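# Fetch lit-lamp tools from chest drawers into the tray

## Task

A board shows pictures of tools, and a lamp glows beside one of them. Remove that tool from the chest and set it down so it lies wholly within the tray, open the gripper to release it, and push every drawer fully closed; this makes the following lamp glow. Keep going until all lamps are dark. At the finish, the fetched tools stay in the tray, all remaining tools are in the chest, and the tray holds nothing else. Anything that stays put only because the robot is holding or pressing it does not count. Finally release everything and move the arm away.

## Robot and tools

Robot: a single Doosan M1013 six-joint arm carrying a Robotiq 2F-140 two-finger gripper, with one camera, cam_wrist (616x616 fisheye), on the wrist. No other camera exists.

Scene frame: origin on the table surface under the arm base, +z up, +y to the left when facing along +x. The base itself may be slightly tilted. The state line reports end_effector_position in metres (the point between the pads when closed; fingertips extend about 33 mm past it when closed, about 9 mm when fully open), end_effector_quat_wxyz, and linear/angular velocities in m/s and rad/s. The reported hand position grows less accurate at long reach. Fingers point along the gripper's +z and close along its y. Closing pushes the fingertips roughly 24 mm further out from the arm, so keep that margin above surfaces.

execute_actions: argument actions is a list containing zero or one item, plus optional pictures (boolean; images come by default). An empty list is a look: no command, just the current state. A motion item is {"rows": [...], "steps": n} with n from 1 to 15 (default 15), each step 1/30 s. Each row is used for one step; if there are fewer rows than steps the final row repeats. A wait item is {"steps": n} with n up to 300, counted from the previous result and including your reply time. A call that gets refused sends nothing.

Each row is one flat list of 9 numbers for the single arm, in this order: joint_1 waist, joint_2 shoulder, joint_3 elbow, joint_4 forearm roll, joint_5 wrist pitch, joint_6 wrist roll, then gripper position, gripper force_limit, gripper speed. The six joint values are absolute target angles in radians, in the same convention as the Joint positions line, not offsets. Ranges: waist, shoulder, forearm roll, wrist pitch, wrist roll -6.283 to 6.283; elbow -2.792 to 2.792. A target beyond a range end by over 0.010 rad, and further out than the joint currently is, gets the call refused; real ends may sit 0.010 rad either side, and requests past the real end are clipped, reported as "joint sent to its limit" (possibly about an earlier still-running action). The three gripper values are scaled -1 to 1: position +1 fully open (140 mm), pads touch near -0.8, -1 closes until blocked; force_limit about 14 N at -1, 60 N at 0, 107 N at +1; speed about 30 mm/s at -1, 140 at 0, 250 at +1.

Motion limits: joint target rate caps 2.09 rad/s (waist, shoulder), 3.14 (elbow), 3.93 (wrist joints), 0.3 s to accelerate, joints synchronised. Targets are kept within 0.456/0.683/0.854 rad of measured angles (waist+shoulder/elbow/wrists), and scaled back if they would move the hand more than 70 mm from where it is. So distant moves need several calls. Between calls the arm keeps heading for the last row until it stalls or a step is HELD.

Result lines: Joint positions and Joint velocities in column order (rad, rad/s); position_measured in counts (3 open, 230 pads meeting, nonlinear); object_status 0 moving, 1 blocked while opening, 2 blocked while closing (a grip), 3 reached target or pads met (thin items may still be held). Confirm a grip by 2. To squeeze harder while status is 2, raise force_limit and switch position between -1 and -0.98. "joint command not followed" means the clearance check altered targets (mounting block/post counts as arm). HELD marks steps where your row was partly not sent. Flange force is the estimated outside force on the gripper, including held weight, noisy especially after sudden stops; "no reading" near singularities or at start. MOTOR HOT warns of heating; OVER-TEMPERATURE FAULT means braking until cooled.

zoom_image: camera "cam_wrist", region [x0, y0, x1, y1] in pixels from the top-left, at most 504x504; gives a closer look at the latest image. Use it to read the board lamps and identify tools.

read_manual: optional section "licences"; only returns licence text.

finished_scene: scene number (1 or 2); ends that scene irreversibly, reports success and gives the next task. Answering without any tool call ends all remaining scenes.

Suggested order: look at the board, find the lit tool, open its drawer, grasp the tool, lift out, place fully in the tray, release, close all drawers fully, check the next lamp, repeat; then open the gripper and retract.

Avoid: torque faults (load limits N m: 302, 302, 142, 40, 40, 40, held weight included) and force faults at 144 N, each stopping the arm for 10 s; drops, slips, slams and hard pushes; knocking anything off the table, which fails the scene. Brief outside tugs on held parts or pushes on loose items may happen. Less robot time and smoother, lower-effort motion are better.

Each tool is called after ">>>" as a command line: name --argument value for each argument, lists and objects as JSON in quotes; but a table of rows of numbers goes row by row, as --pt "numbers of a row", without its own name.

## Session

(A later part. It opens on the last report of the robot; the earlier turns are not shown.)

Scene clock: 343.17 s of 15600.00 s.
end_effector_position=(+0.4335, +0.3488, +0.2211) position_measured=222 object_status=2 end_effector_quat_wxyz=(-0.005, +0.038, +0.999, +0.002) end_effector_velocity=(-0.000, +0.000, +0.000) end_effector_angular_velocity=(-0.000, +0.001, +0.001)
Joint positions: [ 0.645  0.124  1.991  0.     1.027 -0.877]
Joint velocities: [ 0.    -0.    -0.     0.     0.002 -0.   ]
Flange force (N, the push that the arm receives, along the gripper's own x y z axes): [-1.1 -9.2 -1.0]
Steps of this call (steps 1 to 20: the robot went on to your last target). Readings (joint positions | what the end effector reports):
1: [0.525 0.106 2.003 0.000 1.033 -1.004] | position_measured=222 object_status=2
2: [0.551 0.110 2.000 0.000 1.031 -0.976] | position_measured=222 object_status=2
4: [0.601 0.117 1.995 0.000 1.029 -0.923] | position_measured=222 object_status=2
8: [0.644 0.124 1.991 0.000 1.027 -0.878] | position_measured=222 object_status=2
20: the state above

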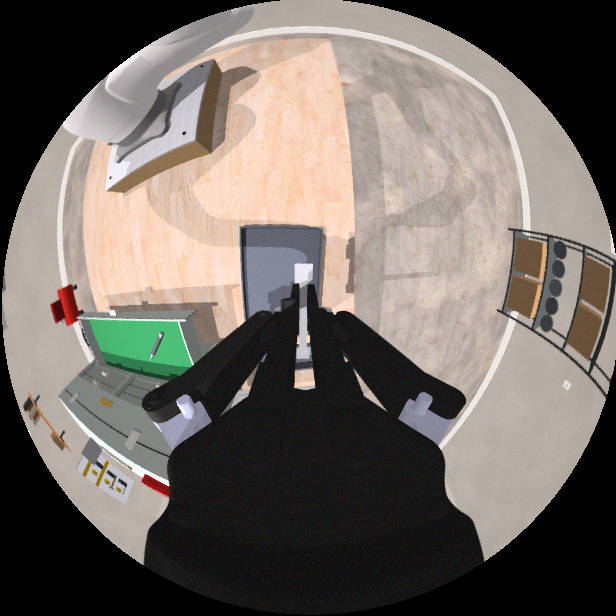

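>>> execute_actions --actions '[{"rows":[[0.645,0.327,2.125,0,0.690,-0.877,-1,0,-0.5]]}]' --pictures false

>>> execute_actions --actions '[{"rows":[[0.645,0.335,2.1286,0,0.678,-0.877,-1,0,-0.5]]}]' --pictures false

>>> execute_actions --actions '[{"rows":[[0.645,0.339,2.1304,0,0.672,-0.877,-1,0,-0.5]],"steps":8}]'

Scene clock: 350.40 s of 15600.00 s.
end_effector_position=(+0.4318, +0.3496, +0.0517) position_measured=222 object_status=2 end_effector_quat_wxyz=(-0.005, +0.038, +0.999, +0.002) end_effector_velocity=(+0.006, +0.004, -0.008) end_effector_angular_velocity=(+0.014, -0.020, -0.001)
Joint positions: [ 0.645  0.326  2.125 -0.     0.692 -0.877]
Joint velocities: [-0.     0.011  0.005  0.    -0.04   0.   ]
Flange force (N, the push that the arm receives, along the gripper's own x y z axes): [3.0 -5.8 -8.9]
Steps of this call (steps 1 to 15: the robot went on to your last target; steps 16 to 90: nothing new was sent; then 3.73 s passed at rest; steps 91 to 105: all 15 steps of this action). Readings (joint positions | what the end effector reports):
91: [0.645 0.124 1.991 -0.000 1.027 -0.877] | position_measured=222 object_status=2
92: [0.645 0.127 1.992 -0.000 1.022 -0.877] | position_measured=222 object_status=2
94: [0.645 0.154 2.011 -0.000 0.976 -0.877] | position_measured=222 object_status=2
98: [0.645 0.234 2.063 -0.000 0.845 -0.877] | position_measured=222 object_status=2
105: the state above

Scene clock: 350.90 s of 15600.00 s.
end_effector_position=(+0.4317, +0.3495, +0.0455) position_measured=222 object_status=2 end_effector_quat_wxyz=(-0.005, +0.038, +0.999, +0.002) end_effector_velocity=(-0.000, +0.000, -0.000) end_effector_angular_velocity=(+0.000, +0.000, +0.001)
Joint positions: [ 0.645  0.335  2.129 -0.     0.678 -0.877]
Joint velocities: [ 0.     0.     0.     0.    -0.    -0.001]
Flange force (N, the push that the arm receives, along the gripper's own x y z axes): [1.9 -4.9 -5.4]
Steps of this call (steps 1 to 15: all 15 steps of this action). Readings (joint positions | what the end effector reports):
1: [0.645 0.326 2.125 -0.000 0.691 -0.877] | position_measured=222 object_status=2
2: [0.645 0.328 2.125 -0.000 0.687 -0.877] | position_measured=222 object_status=2
4: [0.645 0.334 2.128 -0.000 0.680 -0.877] | position_measured=222 object_status=2
8: [0.645 0.335 2.129 -0.000 0.678 -0.877] | position_measured=222 object_status=2
15: the state above

Scene clock: 351.17 s of 15600.00 s.
end_effector_position=(+0.4315, +0.3494, +0.0427) position_measured=222 object_status=2 end_effector_quat_wxyz=(-0.004, +0.038, +0.999, +0.002) end_effector_velocity=(+0.001, +0.000, +0.000) end_effector_angular_velocity=(+0.000, -0.000, +0.000)
Joint positions: [ 0.645  0.339  2.13  -0.     0.672 -0.877]
Joint velocities: [-0.     0.001 -0.001 -0.     0.     0.   ]
Flange force (N, the push that the arm receives, along the gripper's own x y z axes): [-3.1 -5.0 -0.8]
Steps of this call (steps 1 to 8: all 8 steps of this action). Readings (joint positions | what the end effector reports):
1: [0.645 0.335 2.129 -0.000 0.678 -0.877] | position_measured=222 object_status=2
2: [0.645 0.336 2.129 -0.000 0.676 -0.877] | position_measured=222 object_status=2
4: [0.645 0.339 2.130 -0.000 0.673 -0.877] | position_measured=222 object_status=2
8: the state above

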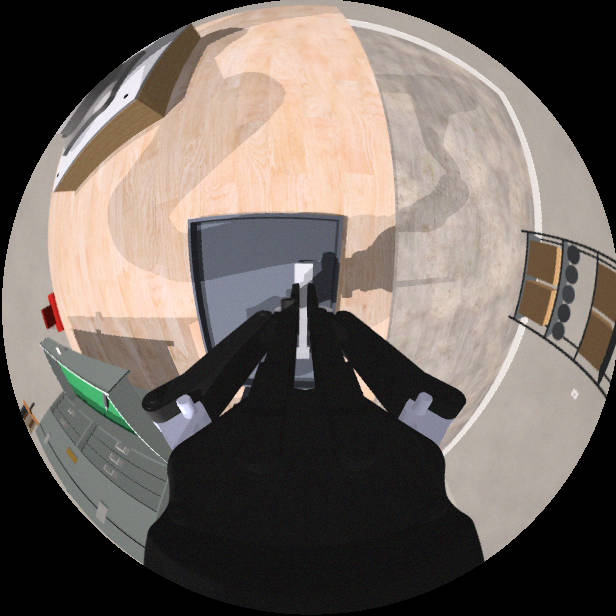

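>>> execute_actions --actions '[{"rows":[[0.645,0.343,2.1322,0,0.666,-0.877,-1,0,-0.5],[0.645,0.343,2.1322,0,0.666,-0.877,-1,0,-0.5],[0.645,0.343,2.1322,0,0.666,-0.877,-1,0,-0.5],[0.645,0.343,2.1322,0,0.666,-0.877,-1,0,-0.5],[0.645,0.343,2.1322,0,0.666,-0.877,-1,0,-0.5],[0.645,0.343,2.1322,0,0.666,-0.877,-0.6,0,-0.5]]}]' --pictures false

>>> execute_actions --actions '[{"rows":[[0.645,0.2,2.1,0,0.84,-0.877,-0.6,0,-0.5]],"steps":12}]' --pictures false

>>> execute_actions --actions '[{"rows":[[0.645,-0.242,2.6025,0,0.24,1.571,-0.8,0,0]]}]' --pictures false

>>> execute_actions --actions '[{"steps":15}]' --pictures false

>>> execute_actions --actions '[{"rows":[[-0.12,-0.242,2.6025,0,0.24,1.571,-0.8,0,0]]}]' --pictures false

>>> execute_actions --actions '[{"steps":20}]'

Scene clock: 375.13 s of 15600.00 s.
end_effector_position=(+0.4314, +0.3494, +0.0398) position_measured=205 object_status=0 end_effector_quat_wxyz=(-0.004, +0.038, +0.999, +0.003) end_effector_velocity=(-0.000, -0.000, +0.000) end_effector_angular_velocity=(-0.000, +0.000, +0.001)
Joint positions: [ 0.645  0.343  2.132  0.     0.666 -0.877]
Joint velocities: [-0.    -0.     0.    -0.     0.    -0.001]
Flange force (N, the push that the arm receives, along the gripper's own x y z axes): [-1.8 -10.2 -5.8]
Steps of this call (steps 1 to 15: the robot went on to your last target; steps 16 to 90: nothing new was sent; then 20.47 s passed at rest; steps 91 to 105: all 15 steps of this action). Readings (joint positions | what the end effector reports):
91: [0.645 0.339 2.130 -0.000 0.672 -0.877] | position_measured=222 object_status=2
92: [0.645 0.340 2.131 0.000 0.670 -0.877] | position_measured=222 object_status=2
94: [0.645 0.343 2.132 0.000 0.667 -0.877] | position_measured=222 object_status=2
98: [0.645 0.343 2.132 0.000 0.666 -0.877] | position_measured=217 object_status=0
105: the state above

Scene clock: 375.53 s of 15600.00 s.
end_effector_position=(+0.4211, +0.3410, +0.1302) position_measured=205 object_status=3 end_effector_quat_wxyz=(-0.004, +0.038, +0.999, +0.003) end_effector_velocity=(-0.002, -0.002, +0.000) end_effector_angular_velocity=(-0.004, +0.006, +0.000)
Joint positions: [ 0.645  0.201  2.1    0.     0.839 -0.877]
Joint velocities: [-0.    -0.001 -0.    -0.     0.008 -0.   ]
Flange force (N, the push that the arm receives, along the gripper's own x y z axes): [0.3 -3.8 -3.7]
Steps of this call (steps 1 to 12: all 12 steps of this action). Readings (joint positions | what the end effector reports):
1: [0.645 0.343 2.132 0.000 0.666 -0.877] | position_measured=205 object_status=0
2: [0.645 0.341 2.132 0.000 0.668 -0.877] | position_measured=205 object_status=0
4: [0.645 0.315 2.126 0.000 0.700 -0.877] | position_measured=205 object_status=3
8: [0.645 0.222 2.105 0.000 0.813 -0.877] | position_measured=205 object_status=3
12: the state above

Scene clock: 376.03 s of 15600.00 s.
end_effector_position=(+0.3357, +0.2801, +0.1473) position_measured=229 object_status=3 end_effector_quat_wxyz=(+0.076, +0.546, +0.807, +0.214) end_effector_velocity=(-0.123, -0.088, +0.010) end_effector_angular_velocity=(+1.598, +0.417, -3.136)
Joint positions: [ 0.645 -0.178  2.53   0.     0.327  0.235]
Joint velocities: [ 0.    -0.505  0.571 -0.    -0.681  3.491]
Flange force (N, the push that the arm receives, along the gripper's own x y z axes): no reading
Steps of this call (steps 1 to 15: all 15 steps of this action). Readings (joint positions | what the end effector reports):
1: [0.645 0.200 2.100 0.000 0.840 -0.877] | position_measured=205 object_status=0
2: [0.645 0.198 2.103 0.000 0.836 -0.871] | position_measured=206 object_status=0
4: [0.645 0.170 2.134 0.000 0.798 -0.819] | position_measured=221 object_status=0
8: [0.645 0.032 2.292 0.000 0.611 -0.542] | position_measured=229 object_status=0
15: the state above

Scene clock: 376.53 s of 15600.00 s.
end_effector_position=(+0.3200, +0.2689, +0.1484) position_measured=229 object_status=3 end_effector_quat_wxyz=(-0.084, +0.918, +0.294, +0.251) end_effector_velocity=(+0.001, +0.000, +0.001) end_effector_angular_velocity=(+0.090, +0.065, -0.187)
Joint positions: [ 0.645 -0.242  2.602  0.     0.24   1.567]
Joint velocities: [ 0.    -0.001 -0.001 -0.     0.001  0.217]
Flange force (N, the push that the arm receives, along the gripper's own x y z axes): no reading
Steps of this call (steps 1 to 15: the robot went on to your last target). Readings (joint positions | what the end effector reports):
1: [0.645 -0.193 2.547 0.000 0.307 0.353] | position_measured=229 object_status=3
2: [0.645 -0.204 2.560 0.000 0.291 0.471] | position_measured=229 object_status=3
4: [0.645 -0.220 2.578 0.000 0.270 0.708] | position_measured=229 object_status=3
8: [0.645 -0.235 2.595 0.000 0.249 1.169] | position_measured=229 object_status=3
15: the state above

Scene clock: 377.03 s of 15600.00 s.
end_effector_position=(+0.3972, +0.1307, +0.1470) position_measured=229 object_status=3 end_effector_quat_wxyz=(-0.034, +0.958, +0.113, +0.261) end_effector_velocity=(+0.125, -0.377, -0.002) end_effector_angular_velocity=(-0.008, +0.004, -0.951)
Joint positions: [ 0.264 -0.242  2.603  0.     0.24   1.571]
Joint velocities: [-0.95   0.    -0.001  0.    -0.     0.   ]
Flange force (N, the push that the arm receives, along the gripper's own x y z axes): no reading
Steps of this call (steps 1 to 15: all 15 steps of this action). Readings (joint positions | what the end effector reports):
1: [0.645 -0.242 2.602 0.000 0.240 1.570] | position_measured=229 object_status=3
2: [0.642 -0.242 2.603 0.000 0.240 1.570] | position_measured=229 object_status=3
4: [0.615 -0.242 2.603 0.000 0.240 1.570] | position_measured=229 object_status=3
8: [0.488 -0.242 2.603 0.000 0.240 1.570] | position_measured=229 object_status=3
15: the state above

Scene clock: 377.70 s of 15600.00 s.
end_effector_position=(+0.4174, -0.0271, +0.1460) position_measured=229 object_status=3 end_effector_quat_wxyz=(+0.017, +0.962, -0.071, +0.262) end_effector_velocity=(-0.001, -0.000, -0.001) end_effector_angular_velocity=(+0.000, +0.001, -0.001)
Joint positions: [-0.12  -0.242  2.603  0.     0.24   1.571]
Joint velocities: [-0.001  0.     0.001  0.001 -0.001 -0.   ]
Flange force (N, the push that the arm receives, along the gripper's own x y z axes): no reading
Steps of this call (steps 1 to 20: the robot went on to your last target). Readings (joint positions | what the end effector reports):
1: [0.231 -0.242 2.603 0.000 0.240 1.571] | position_measured=229 object_status=3
2: [0.199 -0.242 2.603 0.000 0.240 1.571] | position_measured=229 object_status=3
4: [0.135 -0.242 2.603 0.000 0.240 1.571] | position_measured=229 object_status=3
8: [0.007 -0.242 2.603 0.000 0.240 1.571] | position_measured=229 object_status=3
20: the state above

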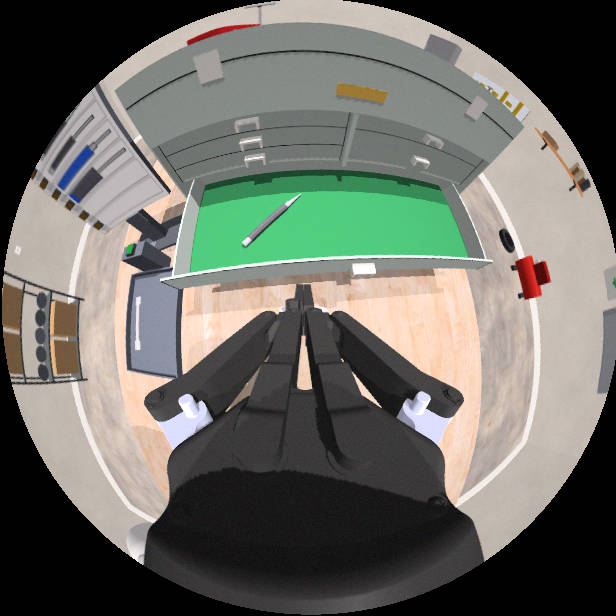

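>>> execute_actions --actions '[{"rows":[[-0.12,-0.230,2.593,0,0.237,1.571,-0.8,0,0],[-0.12,-0.217,2.584,0,0.234,1.571,-0.8,0,0],[-0.12,-0.205,2.574,0,0.231,1.571,-0.8,0,0],[-0.12,-0.193,2.565,0,0.228,1.571,-0.8,0,0],[-0.12,-0.181,2.556,0,0.225,1.571,-0.8,0,0],[-0.12,-0.168,2.546,0,0.222,1.571,-0.8,0,0],[-0.12,-0.156,2.537,0,0.219,1.571,-0.8,0,0],[-0.12,-0.144,2.528,0,0.217,1.571,-0.8,0,0],[-0.12,-0.132,2.518,0,0.214,1.571,-0.8,0,0],[-0.12,-0.119,2.509,0,0.211,1.571,-0.8,0,0],[-0.12,-0.107,2.499,0,0.208,1.571,-0.8,0,0],[-0.12,-0.095,2.490,0,0.205,1.571,-0.8,0,0],[-0.12,-0.083,2.481,0,0.202,1.571,-0.8,0,0],[-0.12,-0.070,2.471,0,0.199,1.571,-0.8,0,0],[-0.12,-0.058,2.462,0,0.196,1.571,-0.8,0,0]]}]' --pictures false

>>> execute_actions --actions '[{"rows":[[-0.12,-0.047,2.451,0,0.196,1.571,-0.8,0,0],[-0.12,-0.036,2.440,0,0.196,1.571,-0.8,0,0],[-0.12,-0.025,2.428,0,0.197,1.571,-0.8,0,0],[-0.12,-0.014,2.417,0,0.197,1.571,-0.8,0,0],[-0.12,-0.003,2.406,0,0.197,1.571,-0.8,0,0],[-0.12,0.008,2.394,0,0.198,1.571,-0.8,0,0],[-0.12,0.019,2.383,0,0.198,1.571,-0.8,0,0],[-0.12,0.030,2.372,0,0.198,1.571,-0.8,0,0],[-0.12,0.040,2.361,0,0.199,1.571,-0.8,0,0],[-0.12,0.049,2.352,0,0.199,1.571,-0.8,0,0],[-0.12,0.057,2.344,0,0.199,1.571,-0.8,0,0],[-0.12,0.064,2.337,0,0.199,1.571,-0.8,0,0],[-0.12,0.070,2.331,0,0.199,1.571,-0.8,0,0],[-0.12,0.075,2.326,0,0.199,1.571,-0.8,0,0],[-0.12,0.079,2.321,0,0.2,1.571,-0.8,0,0]]}]' --pictures false

>>> execute_actions --actions '[{"rows":[[-0.12,0.082,2.318,0,0.2,1.571,-0.8,0,0],[-0.12,0.085,2.315,0,0.2,1.571,-0.8,0,0],[-0.12,0.087,2.313,0,0.2,1.571,-0.8,0,0],[-0.12,0.089,2.311,0,0.2,1.571,-0.8,0,0],[-0.12,0.091,2.309,0,0.2,1.571,-0.8,0,0],[-0.12,0.093,2.307,0,0.2,1.571,-0.8,0,0],[-0.12,0.095,2.305,0,0.2,1.571,-0.8,0,0]]}]'

>>> zoom_image --camera "cam_wrist" --region '[180,200,480,340]'

Scene clock: 399.77 s of 15600.00 s.
end_effector_position=(+0.4929, -0.0384, +0.1472) position_measured=229 object_status=3 end_effector_quat_wxyz=(+0.018, +0.962, -0.071, +0.262) end_effector_velocity=(+0.186, -0.028, -0.014) end_effector_angular_velocity=(+0.000, +0.000, -0.000)
Joint positions: [-0.12  -0.094  2.49  -0.     0.205  1.571]
Joint velocities: [-0.     0.364 -0.276  0.    -0.087  0.   ]
Flange force (N, the push that the arm receives, along the gripper's own x y z axes): no reading
Steps of this call (steps 1 to 15: the robot went on to your last target; steps 16 to 90: nothing new was sent; then 18.57 s passed at rest; steps 91 to 105: all 15 steps of this action). Readings (joint positions | what the end effector reports):
91: [-0.120 -0.242 2.602 -0.000 0.240 1.571] | position_measured=229 object_status=3
92: [-0.120 -0.240 2.601 -0.000 0.240 1.571] | position_measured=229 object_status=3
94: [-0.120 -0.224 2.589 -0.000 0.236 1.571] | position_measured=229 object_status=3
98: [-0.120 -0.179 2.555 -0.000 0.225 1.571] | position_measured=229 object_status=3
105: the state above

Scene clock: 400.27 s of 15600.00 s.
end_effector_position=(+0.5885, -0.0526, +0.1456) position_measured=229 object_status=3 end_effector_quat_wxyz=(+0.018, +0.962, -0.071, +0.262) end_effector_velocity=(+0.120, -0.018, -0.009) end_effector_angular_velocity=(-0.000, -0.000, +0.001)
Joint positions: [-0.12   0.065  2.336 -0.     0.199  1.571]
Joint velocities: [ 0.     0.197 -0.197 -0.    -0.    -0.001]
Flange force (N, the push that the arm receives, along the gripper's own x y z axes): no reading
Steps of this call (steps 1 to 15: all 15 steps of this action). Readings (joint positions | what the end effector reports):
1: [-0.120 -0.082 2.480 -0.000 0.202 1.571] | position_measured=229 object_status=3
2: [-0.120 -0.070 2.471 -0.000 0.199 1.571] | position_measured=229 object_status=3
4: [-0.120 -0.046 2.449 -0.000 0.197 1.571] | position_measured=229 object_status=3
8: [-0.120 -0.002 2.404 -0.000 0.197 1.571] | position_measured=229 object_status=3
15: the state above

Scene clock: 400.77 s of 15600.00 s.
end_effector_position=(+0.6069, -0.0553, +0.1443) position_measured=229 object_status=3 end_effector_quat_wxyz=(+0.018, +0.962, -0.071, +0.262) end_effector_velocity=(-0.001, +0.000, -0.000) end_effector_angular_velocity=(+0.000, +0.000, -0.000)
Joint positions: [-0.12   0.095  2.305 -0.     0.2    1.571]
Joint velocities: [ 0.    -0.     0.001  0.    -0.     0.   ]
Flange force (N, the push that the arm receives, along the gripper's own x y z axes): no reading
Steps of this call (steps 1 to 15: all 15 steps of this action). Readings (joint positions | what the end effector reports):
1: [-0.120 0.071 2.329 -0.000 0.199 1.571] | position_measured=229 object_status=3
2: [-0.120 0.076 2.324 -0.000 0.200 1.571] | position_measured=229 object_status=3
4: [-0.120 0.083 2.317 -0.000 0.200 1.571] | position_measured=229 object_status=3
8: [-0.120 0.092 2.308 -0.000 0.200 1.571] | position_measured=229 object_status=3
15: the state above

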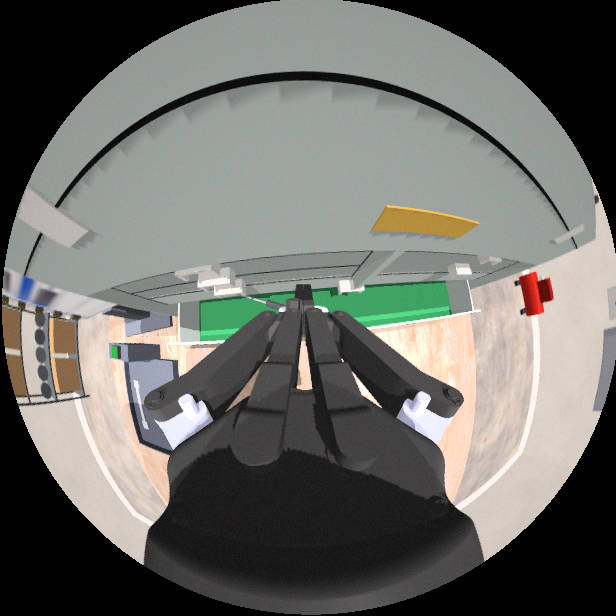

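Region (180, 200, 480, 340) of cam_wrist's 616x616 image, scaled by 1.680, with more detail than that image has; it fills the top 235 rows of this view, and the rest is white.

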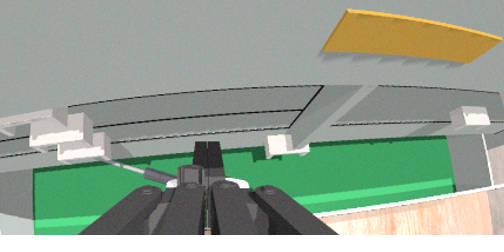

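>>> execute_actions --actions '[{"rows":[[-0.12,0.0975,2.3025,0,0.2,1.571,-0.8,0,0]],"steps":8}]' --pictures false

>>> execute_actions --actions '[{"rows":[[-0.12,-0.058,2.462,0,0.196,1.571,-0.8,0,0]],"steps":12}]' --pictures false

>>> execute_actions --actions '[{"rows":[[-0.12,0.0465,2.505,0,0.0485,1.571,-0.8,0,0]],"steps":12}]' --pictures false

>>> execute_actions --actions '[{"rows":[[-0.12,0.056,2.493,0,0.051,1.571,-0.8,0,0],[-0.12,0.066,2.482,0,0.053,1.571,-0.8,0,0],[-0.12,0.075,2.470,0,0.055,1.571,-0.8,0,0],[-0.12,0.085,2.458,0,0.057,1.571,-0.8,0,0],[-0.12,0.094,2.446,0,0.059,1.571,-0.8,0,0],[-0.12,0.104,2.435,0,0.061,1.571,-0.8,0,0],[-0.12,0.113,2.423,0,0.063,1.571,-0.8,0,0],[-0.12,0.123,2.411,0,0.066,1.571,-0.8,0,0],[-0.12,0.132,2.400,0,0.068,1.571,-0.8,0,0],[-0.12,0.142,2.388,0,0.070,1.571,-0.8,0,0],[-0.12,0.149,2.380,0,0.071,1.571,-0.8,0,0],[-0.12,0.156,2.371,0,0.073,1.571,-0.8,0,0],[-0.12,0.161,2.364,0,0.074,1.571,-0.8,0,0],[-0.12,0.165,2.359,0,0.075,1.571,-0.8,0,0],[-0.12,0.169,2.354,0,0.076,1.571,-0.8,0,0]]}]' --pictures false

>>> execute_actions --actions '[{"rows":[[-0.12,0.172,2.351,0,0.077,1.571,-0.8,0,0],[-0.12,0.175,2.348,0,0.077,1.571,-0.8,0,0],[-0.12,0.177,2.345,0,0.078,1.571,-0.8,0,0],[-0.12,0.179,2.3425,0,0.078,1.571,-0.8,0,0],[-0.12,0.181,2.340,0,0.079,1.571,-0.8,0,0],[-0.12,0.183,2.3377,0,0.079,1.571,-0.8,0,0]],"steps":12}]' --pictures false

>>> execute_actions --actions '[{"rows":[[0.05,-0.242,2.6025,0,0.0,1.571,-0.2,0,0]]}]' --pictures false

>>> execute_actions --actions '[{"steps":15}]'

>>> zoom_image --camera "cam_wrist" --region '[40,40,280,280]'

Scene clock: 416.27 s of 15600.00 s.
end_effector_position=(+0.6084, -0.0555, +0.1441) position_measured=229 object_status=3 end_effector_quat_wxyz=(+0.017, +0.962, -0.071, +0.262) end_effector_velocity=(-0.000, +0.000, -0.000) end_effector_angular_velocity=(-0.001, +0.000, +0.001)
Joint positions: [-0.12   0.097  2.303  0.     0.2    1.571]
Joint velocities: [ 0.     0.     0.    -0.    -0.    -0.001]
Flange force (N, the push that the arm receives, along the gripper's own x y z axes): no reading
Steps of this call (steps 1 to 15: the robot went on to your last target; steps 16 to 90: nothing new was sent; then 12.23 s passed at rest; steps 91 to 98: all 8 steps of this action). Readings (joint positions | what the end effector reports):
91: [-0.120 0.095 2.305 0.000 0.200 1.571] | position_measured=229 object_status=3
92: [-0.120 0.096 2.304 0.000 0.200 1.571] | position_measured=229 object_status=3
94: [-0.120 0.097 2.303 0.000 0.200 1.571] | position_measured=229 object_status=3
98: the state above

Scene clock: 416.67 s of 15600.00 s.
end_effector_position=(+0.5119, -0.0412, +0.1454) position_measured=229 object_status=3 end_effector_quat_wxyz=(+0.017, +0.962, -0.072, +0.262) end_effector_velocity=(-0.003, +0.001, -0.000) end_effector_angular_velocity=(-0.000, -0.001, +0.000)
Joint positions: [-0.12  -0.057  2.462  0.     0.196  1.571]
Joint velocities: [ 0.    -0.006  0.007  0.    -0.002  0.   ]
Flange force (N, the push that the arm receives, along the gripper's own x y z axes): no reading
Steps of this call (steps 1 to 12: all 12 steps of this action). Readings (joint positions | what the end effector reports):
1: [-0.120 0.097 2.303 0.000 0.200 1.571] | position_measured=229 object_status=3
2: [-0.120 0.095 2.304 0.000 0.200 1.571] | position_measured=229 object_status=3
4: [-0.120 0.070 2.331 0.000 0.199 1.571] | position_measured=229 object_status=3
8: [-0.120 -0.027 2.430 0.000 0.197 1.571] | position_measured=229 object_status=3
12: the state above

Scene clock: 417.07 s of 15600.00 s.
end_effector_position=(+0.5110, -0.0409, +0.0952) position_measured=229 object_status=3 end_effector_quat_wxyz=(+0.017, +0.962, -0.072, +0.262) end_effector_velocity=(+0.000, -0.000, -0.000) end_effector_angular_velocity=(-0.000, -0.001, -0.000)
Joint positions: [-0.12   0.046  2.505  0.     0.049  1.571]
Joint velocities: [-0.001  0.     0.001 -0.    -0.002 -0.   ]
Flange force (N, the push that the arm receives, along the gripper's own x y z axes): no reading
Steps of this call (steps 1 to 12: all 12 steps of this action). Readings (joint positions | what the end effector reports):
1: [-0.120 -0.058 2.462 0.000 0.196 1.571] | position_measured=229 object_status=3
2: [-0.120 -0.055 2.463 0.000 0.191 1.571] | position_measured=229 object_status=3
4: [-0.120 -0.028 2.475 0.000 0.152 1.571] | position_measured=229 object_status=3
8: [-0.120 0.044 2.504 0.000 0.053 1.571] | position_measured=229 object_status=3
12: the state above

Scene clock: 417.57 s of 15600.00 s.
end_effector_position=(+0.5901, -0.0526, +0.0954) position_measured=229 object_status=3 end_effector_quat_wxyz=(+0.017, +0.962, -0.071, +0.263) end_effector_velocity=(+0.132, -0.019, +0.001) end_effector_angular_velocity=(-0.002, -0.015, +0.000)
Joint positions: [-0.12   0.157  2.369  0.     0.073  1.571]
Joint velocities: [ 0.     0.172 -0.224 -0.     0.036  0.   ]
Flange force (N, the push that the arm receives, along the gripper's own x y z axes): no reading
Steps of this call (steps 1 to 15: all 15 steps of this action). Readings (joint positions | what the end effector reports):
1: [-0.120 0.046 2.505 0.000 0.049 1.571] | position_measured=229 object_status=3
2: [-0.120 0.048 2.503 0.000 0.049 1.571] | position_measured=229 object_status=3
4: [-0.120 0.061 2.487 0.000 0.052 1.571] | position_measured=229 object_status=3
8: [-0.120 0.097 2.443 0.000 0.059 1.571] | position_measured=229 object_status=3
15: the state above

Scene clock: 417.97 s of 15600.00 s.
end_effector_position=(+0.6081, -0.0552, +0.0943) position_measured=229 object_status=3 end_effector_quat_wxyz=(+0.017, +0.962, -0.071, +0.262) end_effector_velocity=(+0.001, -0.000, -0.000) end_effector_angular_velocity=(+0.000, +0.001, -0.000)
Joint positions: [-0.12   0.183  2.338  0.     0.079  1.571]
Joint velocities: [-0.     0.002 -0.002  0.     0.001 -0.   ]
Flange force (N, the push that the arm receives, along the gripper's own x y z axes): no reading
Steps of this call (steps 1 to 12: all 12 steps of this action). Readings (joint positions | what the end effector reports):
1: [-0.120 0.162 2.362 0.000 0.074 1.571] | position_measured=229 object_status=3
2: [-0.120 0.167 2.357 0.000 0.076 1.571] | position_measured=229 object_status=3
4: [-0.120 0.173 2.349 0.000 0.077 1.571] | position_measured=229 object_status=3
8: [-0.120 0.182 2.339 0.000 0.079 1.571] | position_measured=229 object_status=3
12: the state above

Scene clock: 418.47 s of 15600.00 s.
end_effector_position=(+0.5016, +0.0321, +0.1846) position_measured=154 object_status=0 end_effector_quat_wxyz=(-0.002, +0.933, -0.003, +0.359) end_effector_velocity=(-0.277, +0.167, +0.140) end_effector_angular_velocity=(+0.000, -0.473, +0.332)
Joint positions: [ 0.023 -0.175  2.561 -0.     0.013  1.571]
Joint velocities: [ 0.333 -0.838  0.521 -0.001 -0.155  0.   ]
Flange force (N, the push that the arm receives, along the gripper's own x y z axes): no reading
Steps of this call (steps 1 to 15: all 15 steps of this action). Readings (joint positions | what the end effector reports):
1: [-0.120 0.183 2.338 0.000 0.079 1.571] | position_measured=229 object_status=0
2: [-0.119 0.181 2.339 0.000 0.079 1.571] | position_measured=228 object_status=0
4: [-0.108 0.155 2.355 0.000 0.074 1.571] | position_measured=212 object_status=0
8: [-0.061 0.038 2.428 -0.000 0.052 1.571] | position_measured=182 object_status=0
15: the state above

Scene clock: 418.97 s of 15600.00 s.
end_effector_position=(+0.4793, +0.0449, +0.1947) position_measured=154 object_status=3 end_effector_quat_wxyz=(-0.007, +0.926, +0.010, +0.377) end_effector_velocity=(-0.000, -0.000, +0.000) end_effector_angular_velocity=(+0.000, -0.001, -0.000)
Joint positions: [ 0.05  -0.242  2.602 -0.     0.     1.571]
Joint velocities: [-0.    -0.001  0.001 -0.    -0.001  0.   ]
Flange force (N, the push that the arm receives, along the gripper's own x y z axes): no reading
Steps of this call (steps 1 to 15: the robot went on to your last target). Readings (joint positions | what the end effector reports):
1: [0.034 -0.201 2.577 -0.000 0.008 1.571] | position_measured=154 object_status=0
2: [0.042 -0.221 2.589 -0.000 0.004 1.571] | position_measured=154 object_status=3
4: [0.049 -0.240 2.601 -0.000 0.000 1.571] | position_measured=154 object_status=3
8: [0.050 -0.242 2.602 -0.000 0.000 1.571] | position_measured=154 object_status=3
15: the state above

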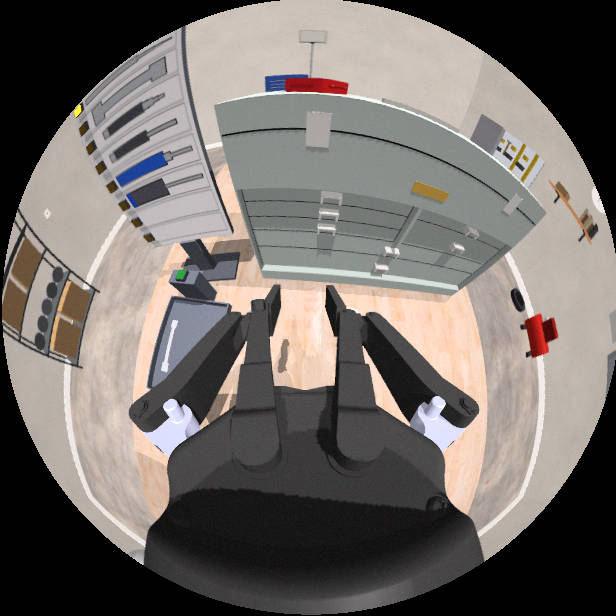

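Region (40, 40, 280, 280) of cam_wrist's 616x616 image, scaled by 2.100, with more detail than that image has.

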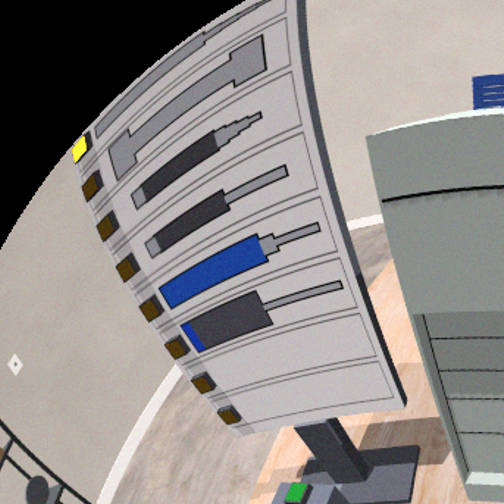

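>>> execute_actions --actions '[{"rows":[[-0.01,0.057,2.5294,0,-0.386,1.571,-0.1,0,0]]}]' --pictures false

>>> execute_actions --actions '[{"steps":10}]'

>>> zoom_image --camera "cam_wrist" --region '[210,180,410,380]'

Scene clock: 438.20 s of 15600.00 s.
end_effector_position=(+0.6001, +0.0119, +0.1728) position_measured=141 object_status=3 end_effector_quat_wxyz=(+0.006, +0.893, -0.018, +0.449) end_effector_velocity=(+0.013, -0.004, -0.001) end_effector_angular_velocity=(-0.001, -0.025, -0.005)
Joint positions: [-0.01   0.056  2.53   0.    -0.385  1.571]
Joint velocities: [-0.006  0.03  -0.007 -0.    -0.048 -0.   ]
Flange force (N, the push that the arm receives, along the gripper's own x y z axes): no reading
Steps of this call (steps 1 to 15: the robot went on to your last target; steps 16 to 90: nothing new was sent; then 15.73 s passed at rest; steps 91 to 105: all 15 steps of this action). Readings (joint positions | what the end effector reports):
91: [0.050 -0.242 2.603 0.000 -0.000 1.571] | position_measured=154 object_status=0
92: [0.050 -0.239 2.602 0.000 -0.004 1.571] | position_measured=153 object_status=0
94: [0.044 -0.212 2.595 0.000 -0.040 1.571] | position_measured=141 object_status=0
98: [0.019 -0.087 2.565 0.000 -0.200 1.571] | position_measured=141 object_status=0
105: the state above

Scene clock: 438.53 s of 15600.00 s.
end_effector_position=(+0.6005, +0.0118, +0.1728) position_measured=141 object_status=3 end_effector_quat_wxyz=(+0.006, +0.893, -0.018, +0.449) end_effector_velocity=(-0.000, -0.000, -0.001) end_effector_angular_velocity=(+0.000, +0.001, -0.001)
Joint positions: [-0.01   0.057  2.529  0.    -0.386  1.571]
Joint velocities: [-0.001  0.001  0.001  0.    -0.001 -0.   ]
Flange force (N, the push that the arm receives, along the gripper's own x y z axes): no reading
Steps of this call (steps 1 to 10: the robot went on to your last target). Readings (joint positions | what the end effector reports):
1: [-0.010 0.056 2.530 0.000 -0.385 1.571] | position_measured=141 object_status=3
2: [-0.010 0.057 2.530 0.000 -0.386 1.571] | position_measured=141 object_status=3
4: [-0.010 0.057 2.529 0.000 -0.386 1.571] | position_measured=141 object_status=3
8: [-0.010 0.057 2.529 0.000 -0.386 1.571] | position_measured=141 object_status=3
10: the state above

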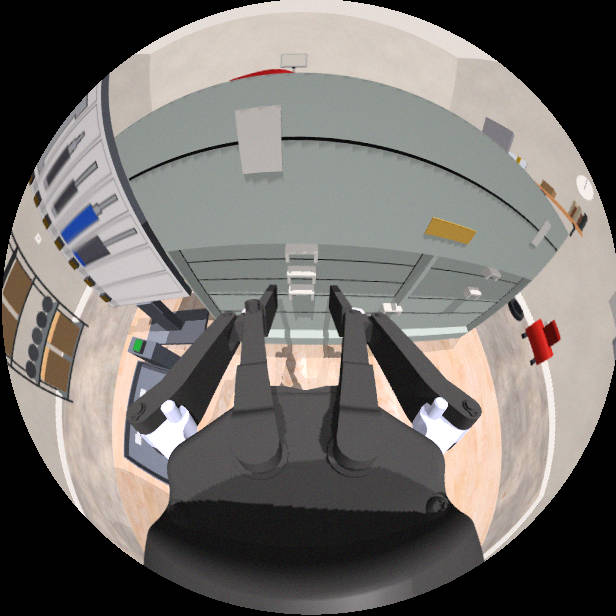

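Region (210, 180, 410, 380) of cam_wrist's 616x616 image, scaled by 2.520, with more detail than that image has.

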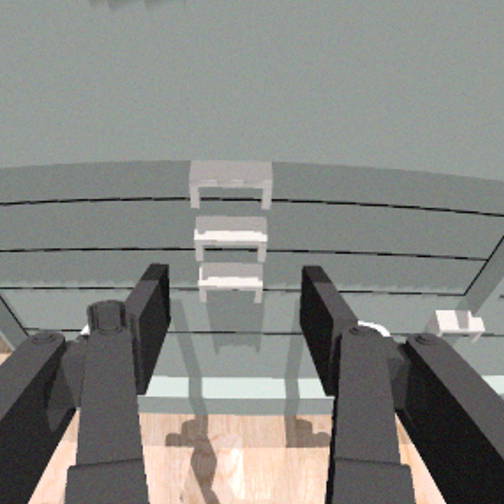

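>>> execute_actions --actions '[{"rows":[[-0.007,0.0713,2.523,0,-0.394,1.571,-1,0.3,-0.3]]}]' --pictures false

>>> execute_actions --actions '[{"rows":[[-0.007,0.062,2.5335,0,-0.395,1.571,-1,0.3,-0.3],[-0.007,0.052,2.544,0,-0.396,1.571,-1,0.3,-0.3],[-0.007,0.0425,2.555,0,-0.397,1.571,-1,0.3,-0.3],[-0.0065,0.033,2.565,0,-0.398,1.571,-1,0.3,-0.3],[-0.0065,0.023,2.576,0,-0.399,1.571,-1,0.3,-0.3],[-0.006,0.013,2.5865,0,-0.3995,1.571,-1,0.3,-0.3],[-0.006,0.003,2.597,0,-0.4,1.571,-1,0.3,-0.3],[-0.006,-0.008,2.607,0,-0.399,1.571,-1,0.3,-0.3],[-0.0055,-0.0185,2.6175,0,-0.399,1.571,-1,0.3,-0.3],[-0.0055,-0.029,2.6275,0,-0.398,1.571,-1,0.3,-0.3],[-0.005,-0.040,2.638,0,-0.397,1.571,-1,0.3,-0.3],[-0.005,-0.0515,2.648,0,-0.396,1.571,-1,0.3,-0.3],[-0.005,-0.063,2.658,0,-0.395,1.571,-1,0.3,-0.3],[-0.0045,-0.074,2.668,0,-0.394,1.571,-1,0.3,-0.3]]}]' --pictures false

>>> execute_actions --actions '[{"steps":8}]'

>>> zoom_image --camera "cam_wrist" --region '[180,180,430,320]'

Scene clock: 457.77 s of 15600.00 s.
end_effector_position=(+0.6055, +0.0134, +0.1699) position_measured=194 object_status=0 end_effector_quat_wxyz=(+0.005, +0.893, -0.016, +0.449) end_effector_velocity=(-0.000, -0.000, -0.000) end_effector_angular_velocity=(-0.000, +0.001, +0.000)
Joint positions: [-0.007  0.071  2.523  0.    -0.394  1.571]
Joint velocities: [-0.     0.    -0.    -0.     0.001 -0.   ]
Flange force (N, the push that the arm receives, along the gripper's own x y z axes): no reading
Steps of this call (steps 1 to 15: the robot went on to your last target; steps 16 to 90: nothing new was sent; then 15.73 s passed at rest; steps 91 to 105: all 15 steps of this action). Readings (joint positions | what the end effector reports):
91: [-0.010 0.057 2.529 0.000 -0.386 1.571] | position_measured=141 object_status=0
92: [-0.010 0.059 2.528 0.000 -0.387 1.571] | position_measured=143 object_status=0
94: [-0.008 0.069 2.524 0.000 -0.393 1.571] | position_measured=154 object_status=0
98: [-0.007 0.071 2.523 0.000 -0.394 1.571] | position_measured=177 object_status=0
105: the state above

Scene clock: 458.27 s of 15600.00 s.
end_effector_position=(+0.5275, +0.0171, +0.1707) position_measured=194 object_status=2 end_effector_quat_wxyz=(+0.005, +0.893, -0.016, +0.449) end_effector_velocity=(-0.185, +0.009, +0.002) end_effector_angular_velocity=(-0.001, -0.004, +0.006)
Joint positions: [-0.005 -0.053  2.649  0.    -0.396  1.571]
Joint velocities: [ 0.006 -0.327  0.292 -0.     0.03  -0.001]
Flange force (N, the push that the arm receives, along the gripper's own x y z axes): no reading
Steps of this call (steps 1 to 15: all 15 steps of this action). Readings (joint positions | what the end effector reports):
1: [-0.007 0.071 2.523 0.000 -0.394 1.571] | position_measured=194 object_status=2
2: [-0.007 0.069 2.525 0.000 -0.394 1.571] | position_measured=194 object_status=2
4: [-0.007 0.057 2.539 0.000 -0.395 1.571] | position_measured=194 object_status=2
8: [-0.006 0.021 2.578 0.000 -0.399 1.571] | position_measured=194 object_status=2
15: the state above

Scene clock: 458.53 s of 15600.00 s.
end_effector_position=(+0.5158, +0.0178, +0.1707) position_measured=194 object_status=2 end_effector_quat_wxyz=(+0.005, +0.893, -0.015, +0.449) end_effector_velocity=(+0.000, +0.000, +0.001) end_effector_angular_velocity=(-0.000, -0.003, +0.001)
Joint positions: [-0.005 -0.074  2.668  0.    -0.394  1.571]
Joint velocities: [ 0.001 -0.002 -0.     0.001 -0.001 -0.001]
Flange force (N, the push that the arm receives, along the gripper's own x y z axes): no reading
Steps of this call (steps 1 to 8: the robot went on to your last target). Readings (joint positions | what the end effector reports):
1: [-0.005 -0.063 2.658 0.000 -0.395 1.571] | position_measured=194 object_status=2
2: [-0.005 -0.070 2.664 0.000 -0.394 1.571] | position_measured=194 object_status=2
4: [-0.005 -0.073 2.668 0.000 -0.394 1.571] | position_measured=194 object_status=2
8: the state above

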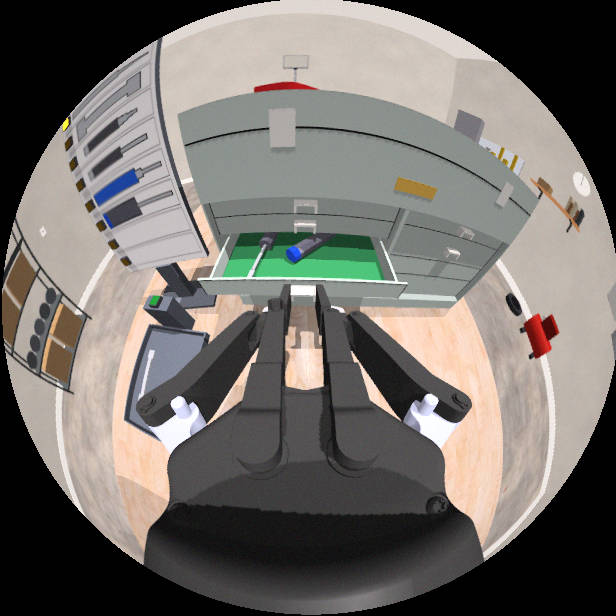

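Region (180, 180, 430, 320) of cam_wrist's 616x616 image, scaled by 2.016, with more detail than that image has; it fills the top 282 rows of this view, and the rest is white.

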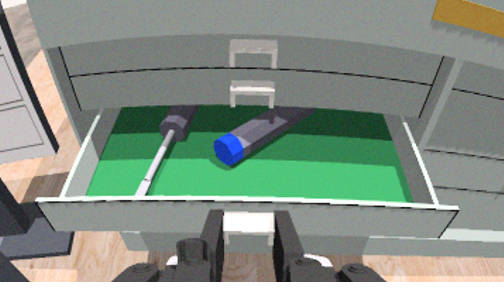

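>>> execute_actions --actions '[{"rows":[[-0.005,-0.063,2.658,0,-0.395,1.571,-1,0.3,-0.3],[-0.005,-0.0515,2.648,0,-0.396,1.571,-1,0.3,-0.3],[-0.005,-0.040,2.638,0,-0.397,1.571,-1,0.3,-0.3],[-0.0055,-0.029,2.6275,0,-0.398,1.571,-1,0.3,-0.3],[-0.0055,-0.0185,2.6175,0,-0.399,1.571,-1,0.3,-0.3],[-0.006,-0.008,2.607,0,-0.399,1.571,-1,0.3,-0.3],[-0.006,0.003,2.597,0,-0.4,1.571,-1,0.3,-0.3],[-0.006,0.013,2.5865,0,-0.3995,1.571,-1,0.3,-0.3],[-0.0065,0.023,2.576,0,-0.399,1.571,-1,0.3,-0.3],[-0.0065,0.033,2.565,0,-0.398,1.571,-1,0.3,-0.3],[-0.007,0.0425,2.555,0,-0.397,1.571,-1,0.3,-0.3],[-0.007,0.052,2.544,0,-0.396,1.571,-1,0.3,-0.3],[-0.007,0.057,2.539,0,-0.396,1.571,-1,0.3,-0.3],[-0.007,0.062,2.5335,0,-0.395,1.571,-1,0.3,-0.3]]}]' --pictures false

>>> execute_actions --actions '[{"rows":[[-0.007,0.065,2.530,0,-0.395,1.571,-1,0.3,-0.3],[-0.007,0.067,2.528,0,-0.395,1.571,-1,0.3,-0.3],[-0.007,0.069,2.5255,0,-0.394,1.571,-1,0.3,-0.3],[-0.007,0.071,2.5235,0,-0.394,1.571,-1,0.3,-0.3],[-0.007,0.072,2.522,0,-0.394,1.571,-1,0.3,-0.3],[-0.007,0.072,2.522,0,-0.394,1.571,-1,0.3,-0.3],[-0.007,0.072,2.522,0,-0.394,1.571,-1,0.3,-0.3],[-0.007,0.072,2.522,0,-0.394,1.571,-1,0.3,-0.3],[-0.007,0.072,2.522,0,-0.394,1.571,-1,0.3,-0.3],[-0.007,0.072,2.522,0,-0.394,1.571,-0.2,0.3,0]]}]' --pictures false

>>> execute_actions --actions '[{"rows":[[-0.007,0.035,2.518,0,-0.352,1.571,-0.2,0.3,0],[-0.007,0.035,2.518,0,-0.352,1.571,-0.2,0.3,0],[-0.007,0.035,2.518,0,-0.352,1.571,-0.2,0.3,0],[-0.007,0.035,2.518,0,-0.352,1.571,-0.2,0.3,0],[-0.007,0.008,2.502,0,-0.31,1.571,-0.2,0.3,0]],"steps":12}]'

>>> execute_actions --actions '[{"rows":[[-0.007,0.008,2.502,0,-0.31,1.571,-1,0.3,-0.3]],"steps":13}]' --pictures false

>>> execute_actions --actions '[{"rows":[[-0.007,-0.0025,2.512,0,-0.31,1.571,-1,0.3,-0.3],[-0.007,-0.013,2.5225,0,-0.3095,1.571,-1,0.3,-0.3],[-0.007,-0.024,2.533,0,-0.309,1.571,-1,0.3,-0.3],[-0.0065,-0.035,2.543,0,-0.308,1.571,-1,0.3,-0.3],[-0.0065,-0.046,2.553,0,-0.307,1.571,-1,0.3,-0.3],[-0.006,-0.057,2.563,0,-0.306,1.571,-1,0.3,-0.3],[-0.006,-0.068,2.573,0,-0.305,1.571,-1,0.3,-0.3],[-0.006,-0.080,2.583,0,-0.303,1.571,-1,0.3,-0.3],[-0.0055,-0.092,2.593,0,-0.301,1.571,-1,0.3,-0.3],[-0.0055,-0.104,2.603,0,-0.299,1.571,-1,0.3,-0.3],[-0.005,-0.116,2.6125,0,-0.2965,1.571,-1,0.3,-0.3],[-0.005,-0.1285,2.622,0,-0.294,1.571,-1,0.3,-0.3],[-0.005,-0.141,2.632,0,-0.291,1.571,-1,0.3,-0.3],[-0.0045,-0.154,2.6415,0,-0.288,1.571,-1,0.3,-0.3]]}]' --pictures false

>>> execute_actions --actions '[{"steps":8}]'

>>> zoom_image --camera "cam_wrist" --region '[180,180,430,320]'

Scene clock: 488.67 s of 15600.00 s.
end_effector_position=(+0.5926, +0.0140, +0.1703) position_measured=194 object_status=2 end_effector_quat_wxyz=(+0.005, +0.893, -0.016, +0.450) end_effector_velocity=(+0.138, -0.006, -0.004) end_effector_angular_velocity=(+0.000, +0.003, -0.002)
Joint positions: [-0.007  0.052  2.544 -0.    -0.396  1.571]
Joint velocities: [-0.002  0.21  -0.228  0.     0.021 -0.   ]
Flange force (N, the push that the arm receives, along the gripper's own x y z axes): no reading
Steps of this call (steps 1 to 30: the robot went on to your last target; steps 31 to 90: nothing new was sent; then 26.63 s passed at rest; steps 91 to 105: all 15 steps of this action). Readings (joint positions | what the end effector reports):
91: [-0.004 -0.074 2.668 -0.000 -0.394 1.571] | position_measured=194 object_status=2
92: [-0.004 -0.072 2.666 -0.000 -0.394 1.571] | position_measured=194 object_status=2
94: [-0.005 -0.057 2.653 -0.000 -0.395 1.571] | position_measured=194 object_status=2
98: [-0.006 -0.017 2.616 -0.000 -0.399 1.571] | position_measured=194 object_status=2
105: the state above

Scene clock: 489.17 s of 15600.00 s.
end_effector_position=(+0.6062, +0.0134, +0.1701) position_measured=162 object_status=0 end_effector_quat_wxyz=(+0.005, +0.893, -0.016, +0.450) end_effector_velocity=(+0.001, -0.000, +0.000) end_effector_angular_velocity=(-0.000, -0.001, -0.000)
Joint positions: [-0.007  0.072  2.522 -0.    -0.394  1.571]
Joint velocities: [-0.    -0.    -0.001 -0.     0.    -0.   ]
Flange force (N, the push that the arm receives, along the gripper's own x y z axes): no reading
Steps of this call (steps 1 to 15: all 15 steps of this action). Readings (joint positions | what the end effector reports):
1: [-0.007 0.058 2.538 -0.000 -0.396 1.571] | position_measured=194 object_status=2
2: [-0.007 0.061 2.534 -0.000 -0.395 1.571] | position_measured=194 object_status=2
4: [-0.007 0.066 2.529 -0.000 -0.395 1.571] | position_measured=194 object_status=2
8: [-0.007 0.072 2.523 -0.000 -0.394 1.571] | position_measured=194 object_status=2
15: the state above

Scene clock: 489.57 s of 15600.00 s.
end_effector_position=(+0.6057, +0.0133, +0.1975) position_measured=154 object_status=3 end_effector_quat_wxyz=(+0.005, +0.893, -0.016, +0.449) end_effector_velocity=(+0.001, -0.000, +0.002) end_effector_angular_velocity=(-0.000, -0.001, -0.000)
Joint positions: [-0.007  0.008  2.502 -0.    -0.31   1.571]
Joint velocities: [-0.    -0.004 -0.003 -0.     0.006 -0.   ]
Flange force (N, the push that the arm receives, along the gripper's own x y z axes): no reading
Steps of this call (steps 1 to 12: all 12 steps of this action). Readings (joint positions | what the end effector reports):
1: [-0.007 0.072 2.522 -0.000 -0.394 1.571] | position_measured=156 object_status=0
2: [-0.007 0.069 2.522 -0.000 -0.391 1.571] | position_measured=154 object_status=0
4: [-0.007 0.047 2.519 -0.000 -0.366 1.571] | position_measured=154 object_status=0
8: [-0.007 0.014 2.506 -0.000 -0.320 1.571] | position_measured=154 object_status=3
12: the state above

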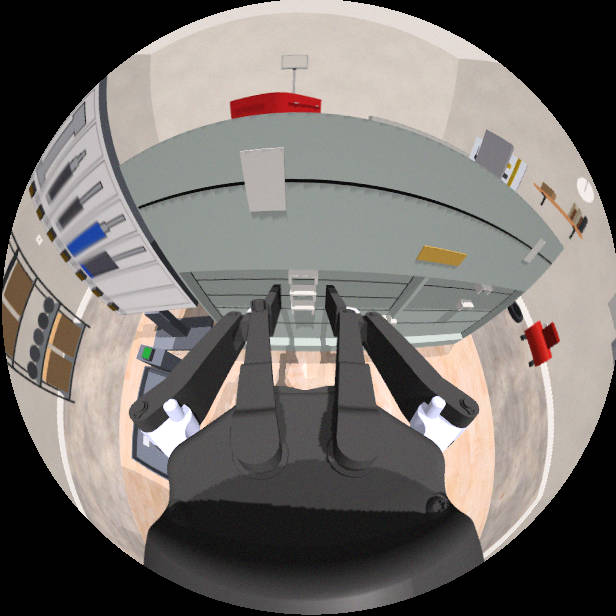

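Scene clock: 490.00 s of 15600.00 s.
end_effector_position=(+0.6058, +0.0133, +0.1977) position_measured=194 object_status=0 end_effector_quat_wxyz=(+0.005, +0.893, -0.016, +0.449) end_effector_velocity=(+0.001, -0.000, +0.001) end_effector_angular_velocity=(+0.001, -0.002, -0.001)
Joint positions: [-0.007  0.008  2.502 -0.    -0.31   1.571]
Joint velocities: [-0.    -0.    -0.001  0.    -0.     0.001]
Flange force (N, the push that the arm receives, along the gripper's own x y z axes): no reading
Steps of this call (steps 1 to 13: all 13 steps of this action). Readings (joint positions | what the end effector reports):
1: [-0.007 0.008 2.502 -0.000 -0.310 1.571] | position_measured=154 object_status=0
2: [-0.007 0.008 2.502 -0.000 -0.310 1.571] | position_measured=155 object_status=0
4: [-0.007 0.008 2.502 -0.000 -0.310 1.571] | position_measured=167 object_status=0
8: [-0.007 0.008 2.502 -0.000 -0.310 1.571] | position_measured=190 object_status=0
13: the state above

Scene clock: 490.50 s of 15600.00 s.
end_effector_position=(+0.5283, +0.0170, +0.1987) position_measured=194 object_status=2 end_effector_quat_wxyz=(+0.005, +0.893, -0.016, +0.449) end_effector_velocity=(-0.185, +0.009, +0.002) end_effector_angular_velocity=(+0.000, -0.006, +0.005)
Joint positions: [-0.005 -0.129  2.623  0.    -0.293  1.571]
Joint velocities: [ 0.006 -0.364  0.28   0.     0.078  0.   ]
Flange force (N, the push that the arm receives, along the gripper's own x y z axes): no reading
Steps of this call (steps 1 to 15: all 15 steps of this action). Readings (joint positions | what the end effector reports):
1: [-0.007 0.008 2.502 -0.000 -0.310 1.571] | position_measured=194 object_status=2
2: [-0.007 0.006 2.504 -0.000 -0.310 1.571] | position_measured=194 object_status=2
4: [-0.007 -0.008 2.517 -0.000 -0.310 1.571] | position_measured=194 object_status=2
8: [-0.006 -0.048 2.555 -0.000 -0.307 1.571] | position_measured=194 object_status=2
15: the state above

Scene clock: 490.77 s of 15600.00 s.
end_effector_position=(+0.5159, +0.0176, +0.1988) position_measured=194 object_status=2 end_effector_quat_wxyz=(+0.005, +0.893, -0.015, +0.450) end_effector_velocity=(-0.001, +0.000, -0.000) end_effector_angular_velocity=(+0.001, -0.001, -0.001)
Joint positions: [-0.005 -0.154  2.641  0.    -0.288  1.571]
Joint velocities: [-0.    -0.002  0.002  0.    -0.001  0.001]
Flange force (N, the push that the arm receives, along the gripper's own x y z axes): no reading
Steps of this call (steps 1 to 8: the robot went on to your last target). Readings (joint positions | what the end effector reports):
1: [-0.005 -0.141 2.632 0.000 -0.291 1.571] | position_measured=194 object_status=2
2: [-0.005 -0.149 2.638 0.000 -0.289 1.571] | position_measured=194 object_status=2
4: [-0.005 -0.153 2.641 0.000 -0.288 1.571] | position_measured=194 object_status=2
8: the state above

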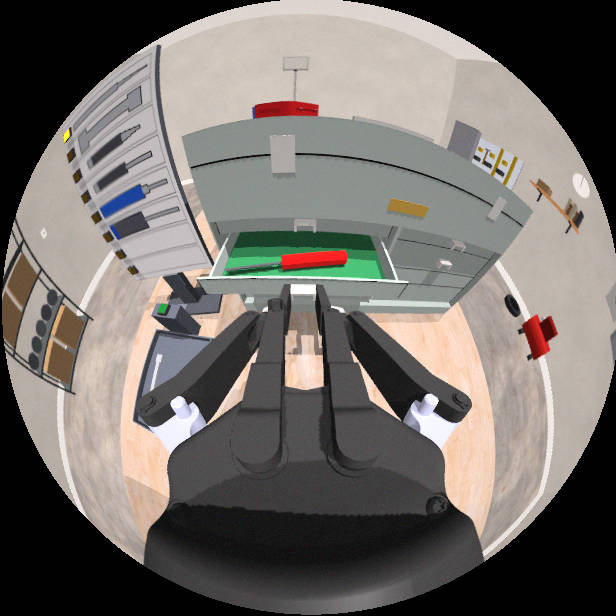

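Region (180, 180, 430, 320) of cam_wrist's 616x616 image, scaled by 2.016, with more detail than that image has; it fills the top 282 rows of this view, and the rest is white.

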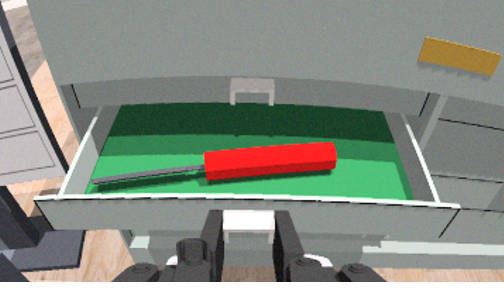

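>>> execute_actions --actions '[{"rows":[[-0.004,-0.175,2.656,0,-0.281,1.571,-1,0.3,-0.3],[-0.004,-0.175,2.656,0,-0.281,1.571,-1,0.3,-0.3],[-0.004,-0.1965,2.6705,0,-0.274,1.571,-1,0.3,-0.3],[-0.004,-0.1965,2.6705,0,-0.274,1.571,-1,0.3,-0.3],[-0.0035,-0.2186,2.685,0,-0.266,1.571,-1,0.3,-0.3]],"steps":12}]'

Scene clock: 496.87 s of 15600.00 s.
end_effector_position=(+0.4858, +0.0191, +0.1988) position_measured=194 object_status=2 end_effector_quat_wxyz=(+0.005, +0.893, -0.015, +0.449) end_effector_velocity=(-0.001, +0.000, -0.000) end_effector_angular_velocity=(+0.001, +0.001, -0.000)
Joint positions: [-0.003 -0.218  2.685  0.    -0.266  1.571]
Joint velocities: [ 0.    -0.003  0.001  0.     0.002  0.001]
Flange force (N, the push that the arm receives, along the gripper's own x y z axes): no reading
Steps of this call (steps 1 to 30: the robot went on to your last target; steps 31 to 90: nothing new was sent; then 2.70 s passed at rest; steps 91 to 102: all 12 steps of this action). Readings (joint positions | what the end effector reports):
91: [-0.004 -0.154 2.642 0.000 -0.288 1.571] | position_measured=194 object_status=2
92: [-0.004 -0.157 2.643 0.000 -0.287 1.571] | position_measured=194 object_status=2
94: [-0.004 -0.173 2.655 0.000 -0.282 1.571] | position_measured=194 object_status=2
98: [-0.004 -0.212 2.681 0.000 -0.268 1.571] | position_measured=194 object_status=2
102: the state above

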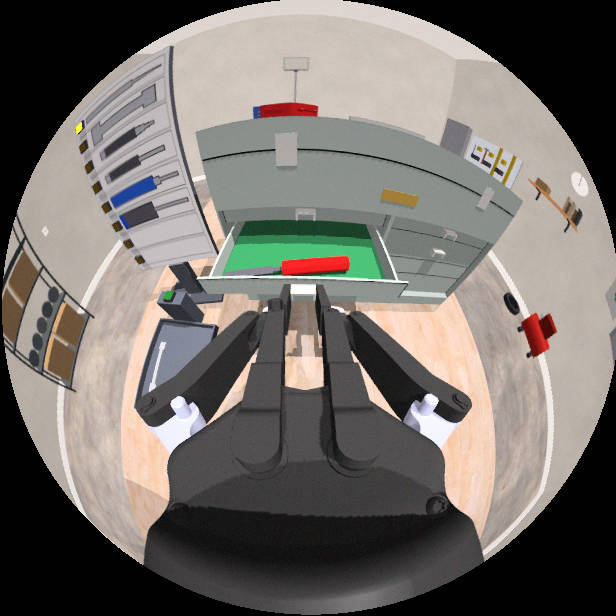

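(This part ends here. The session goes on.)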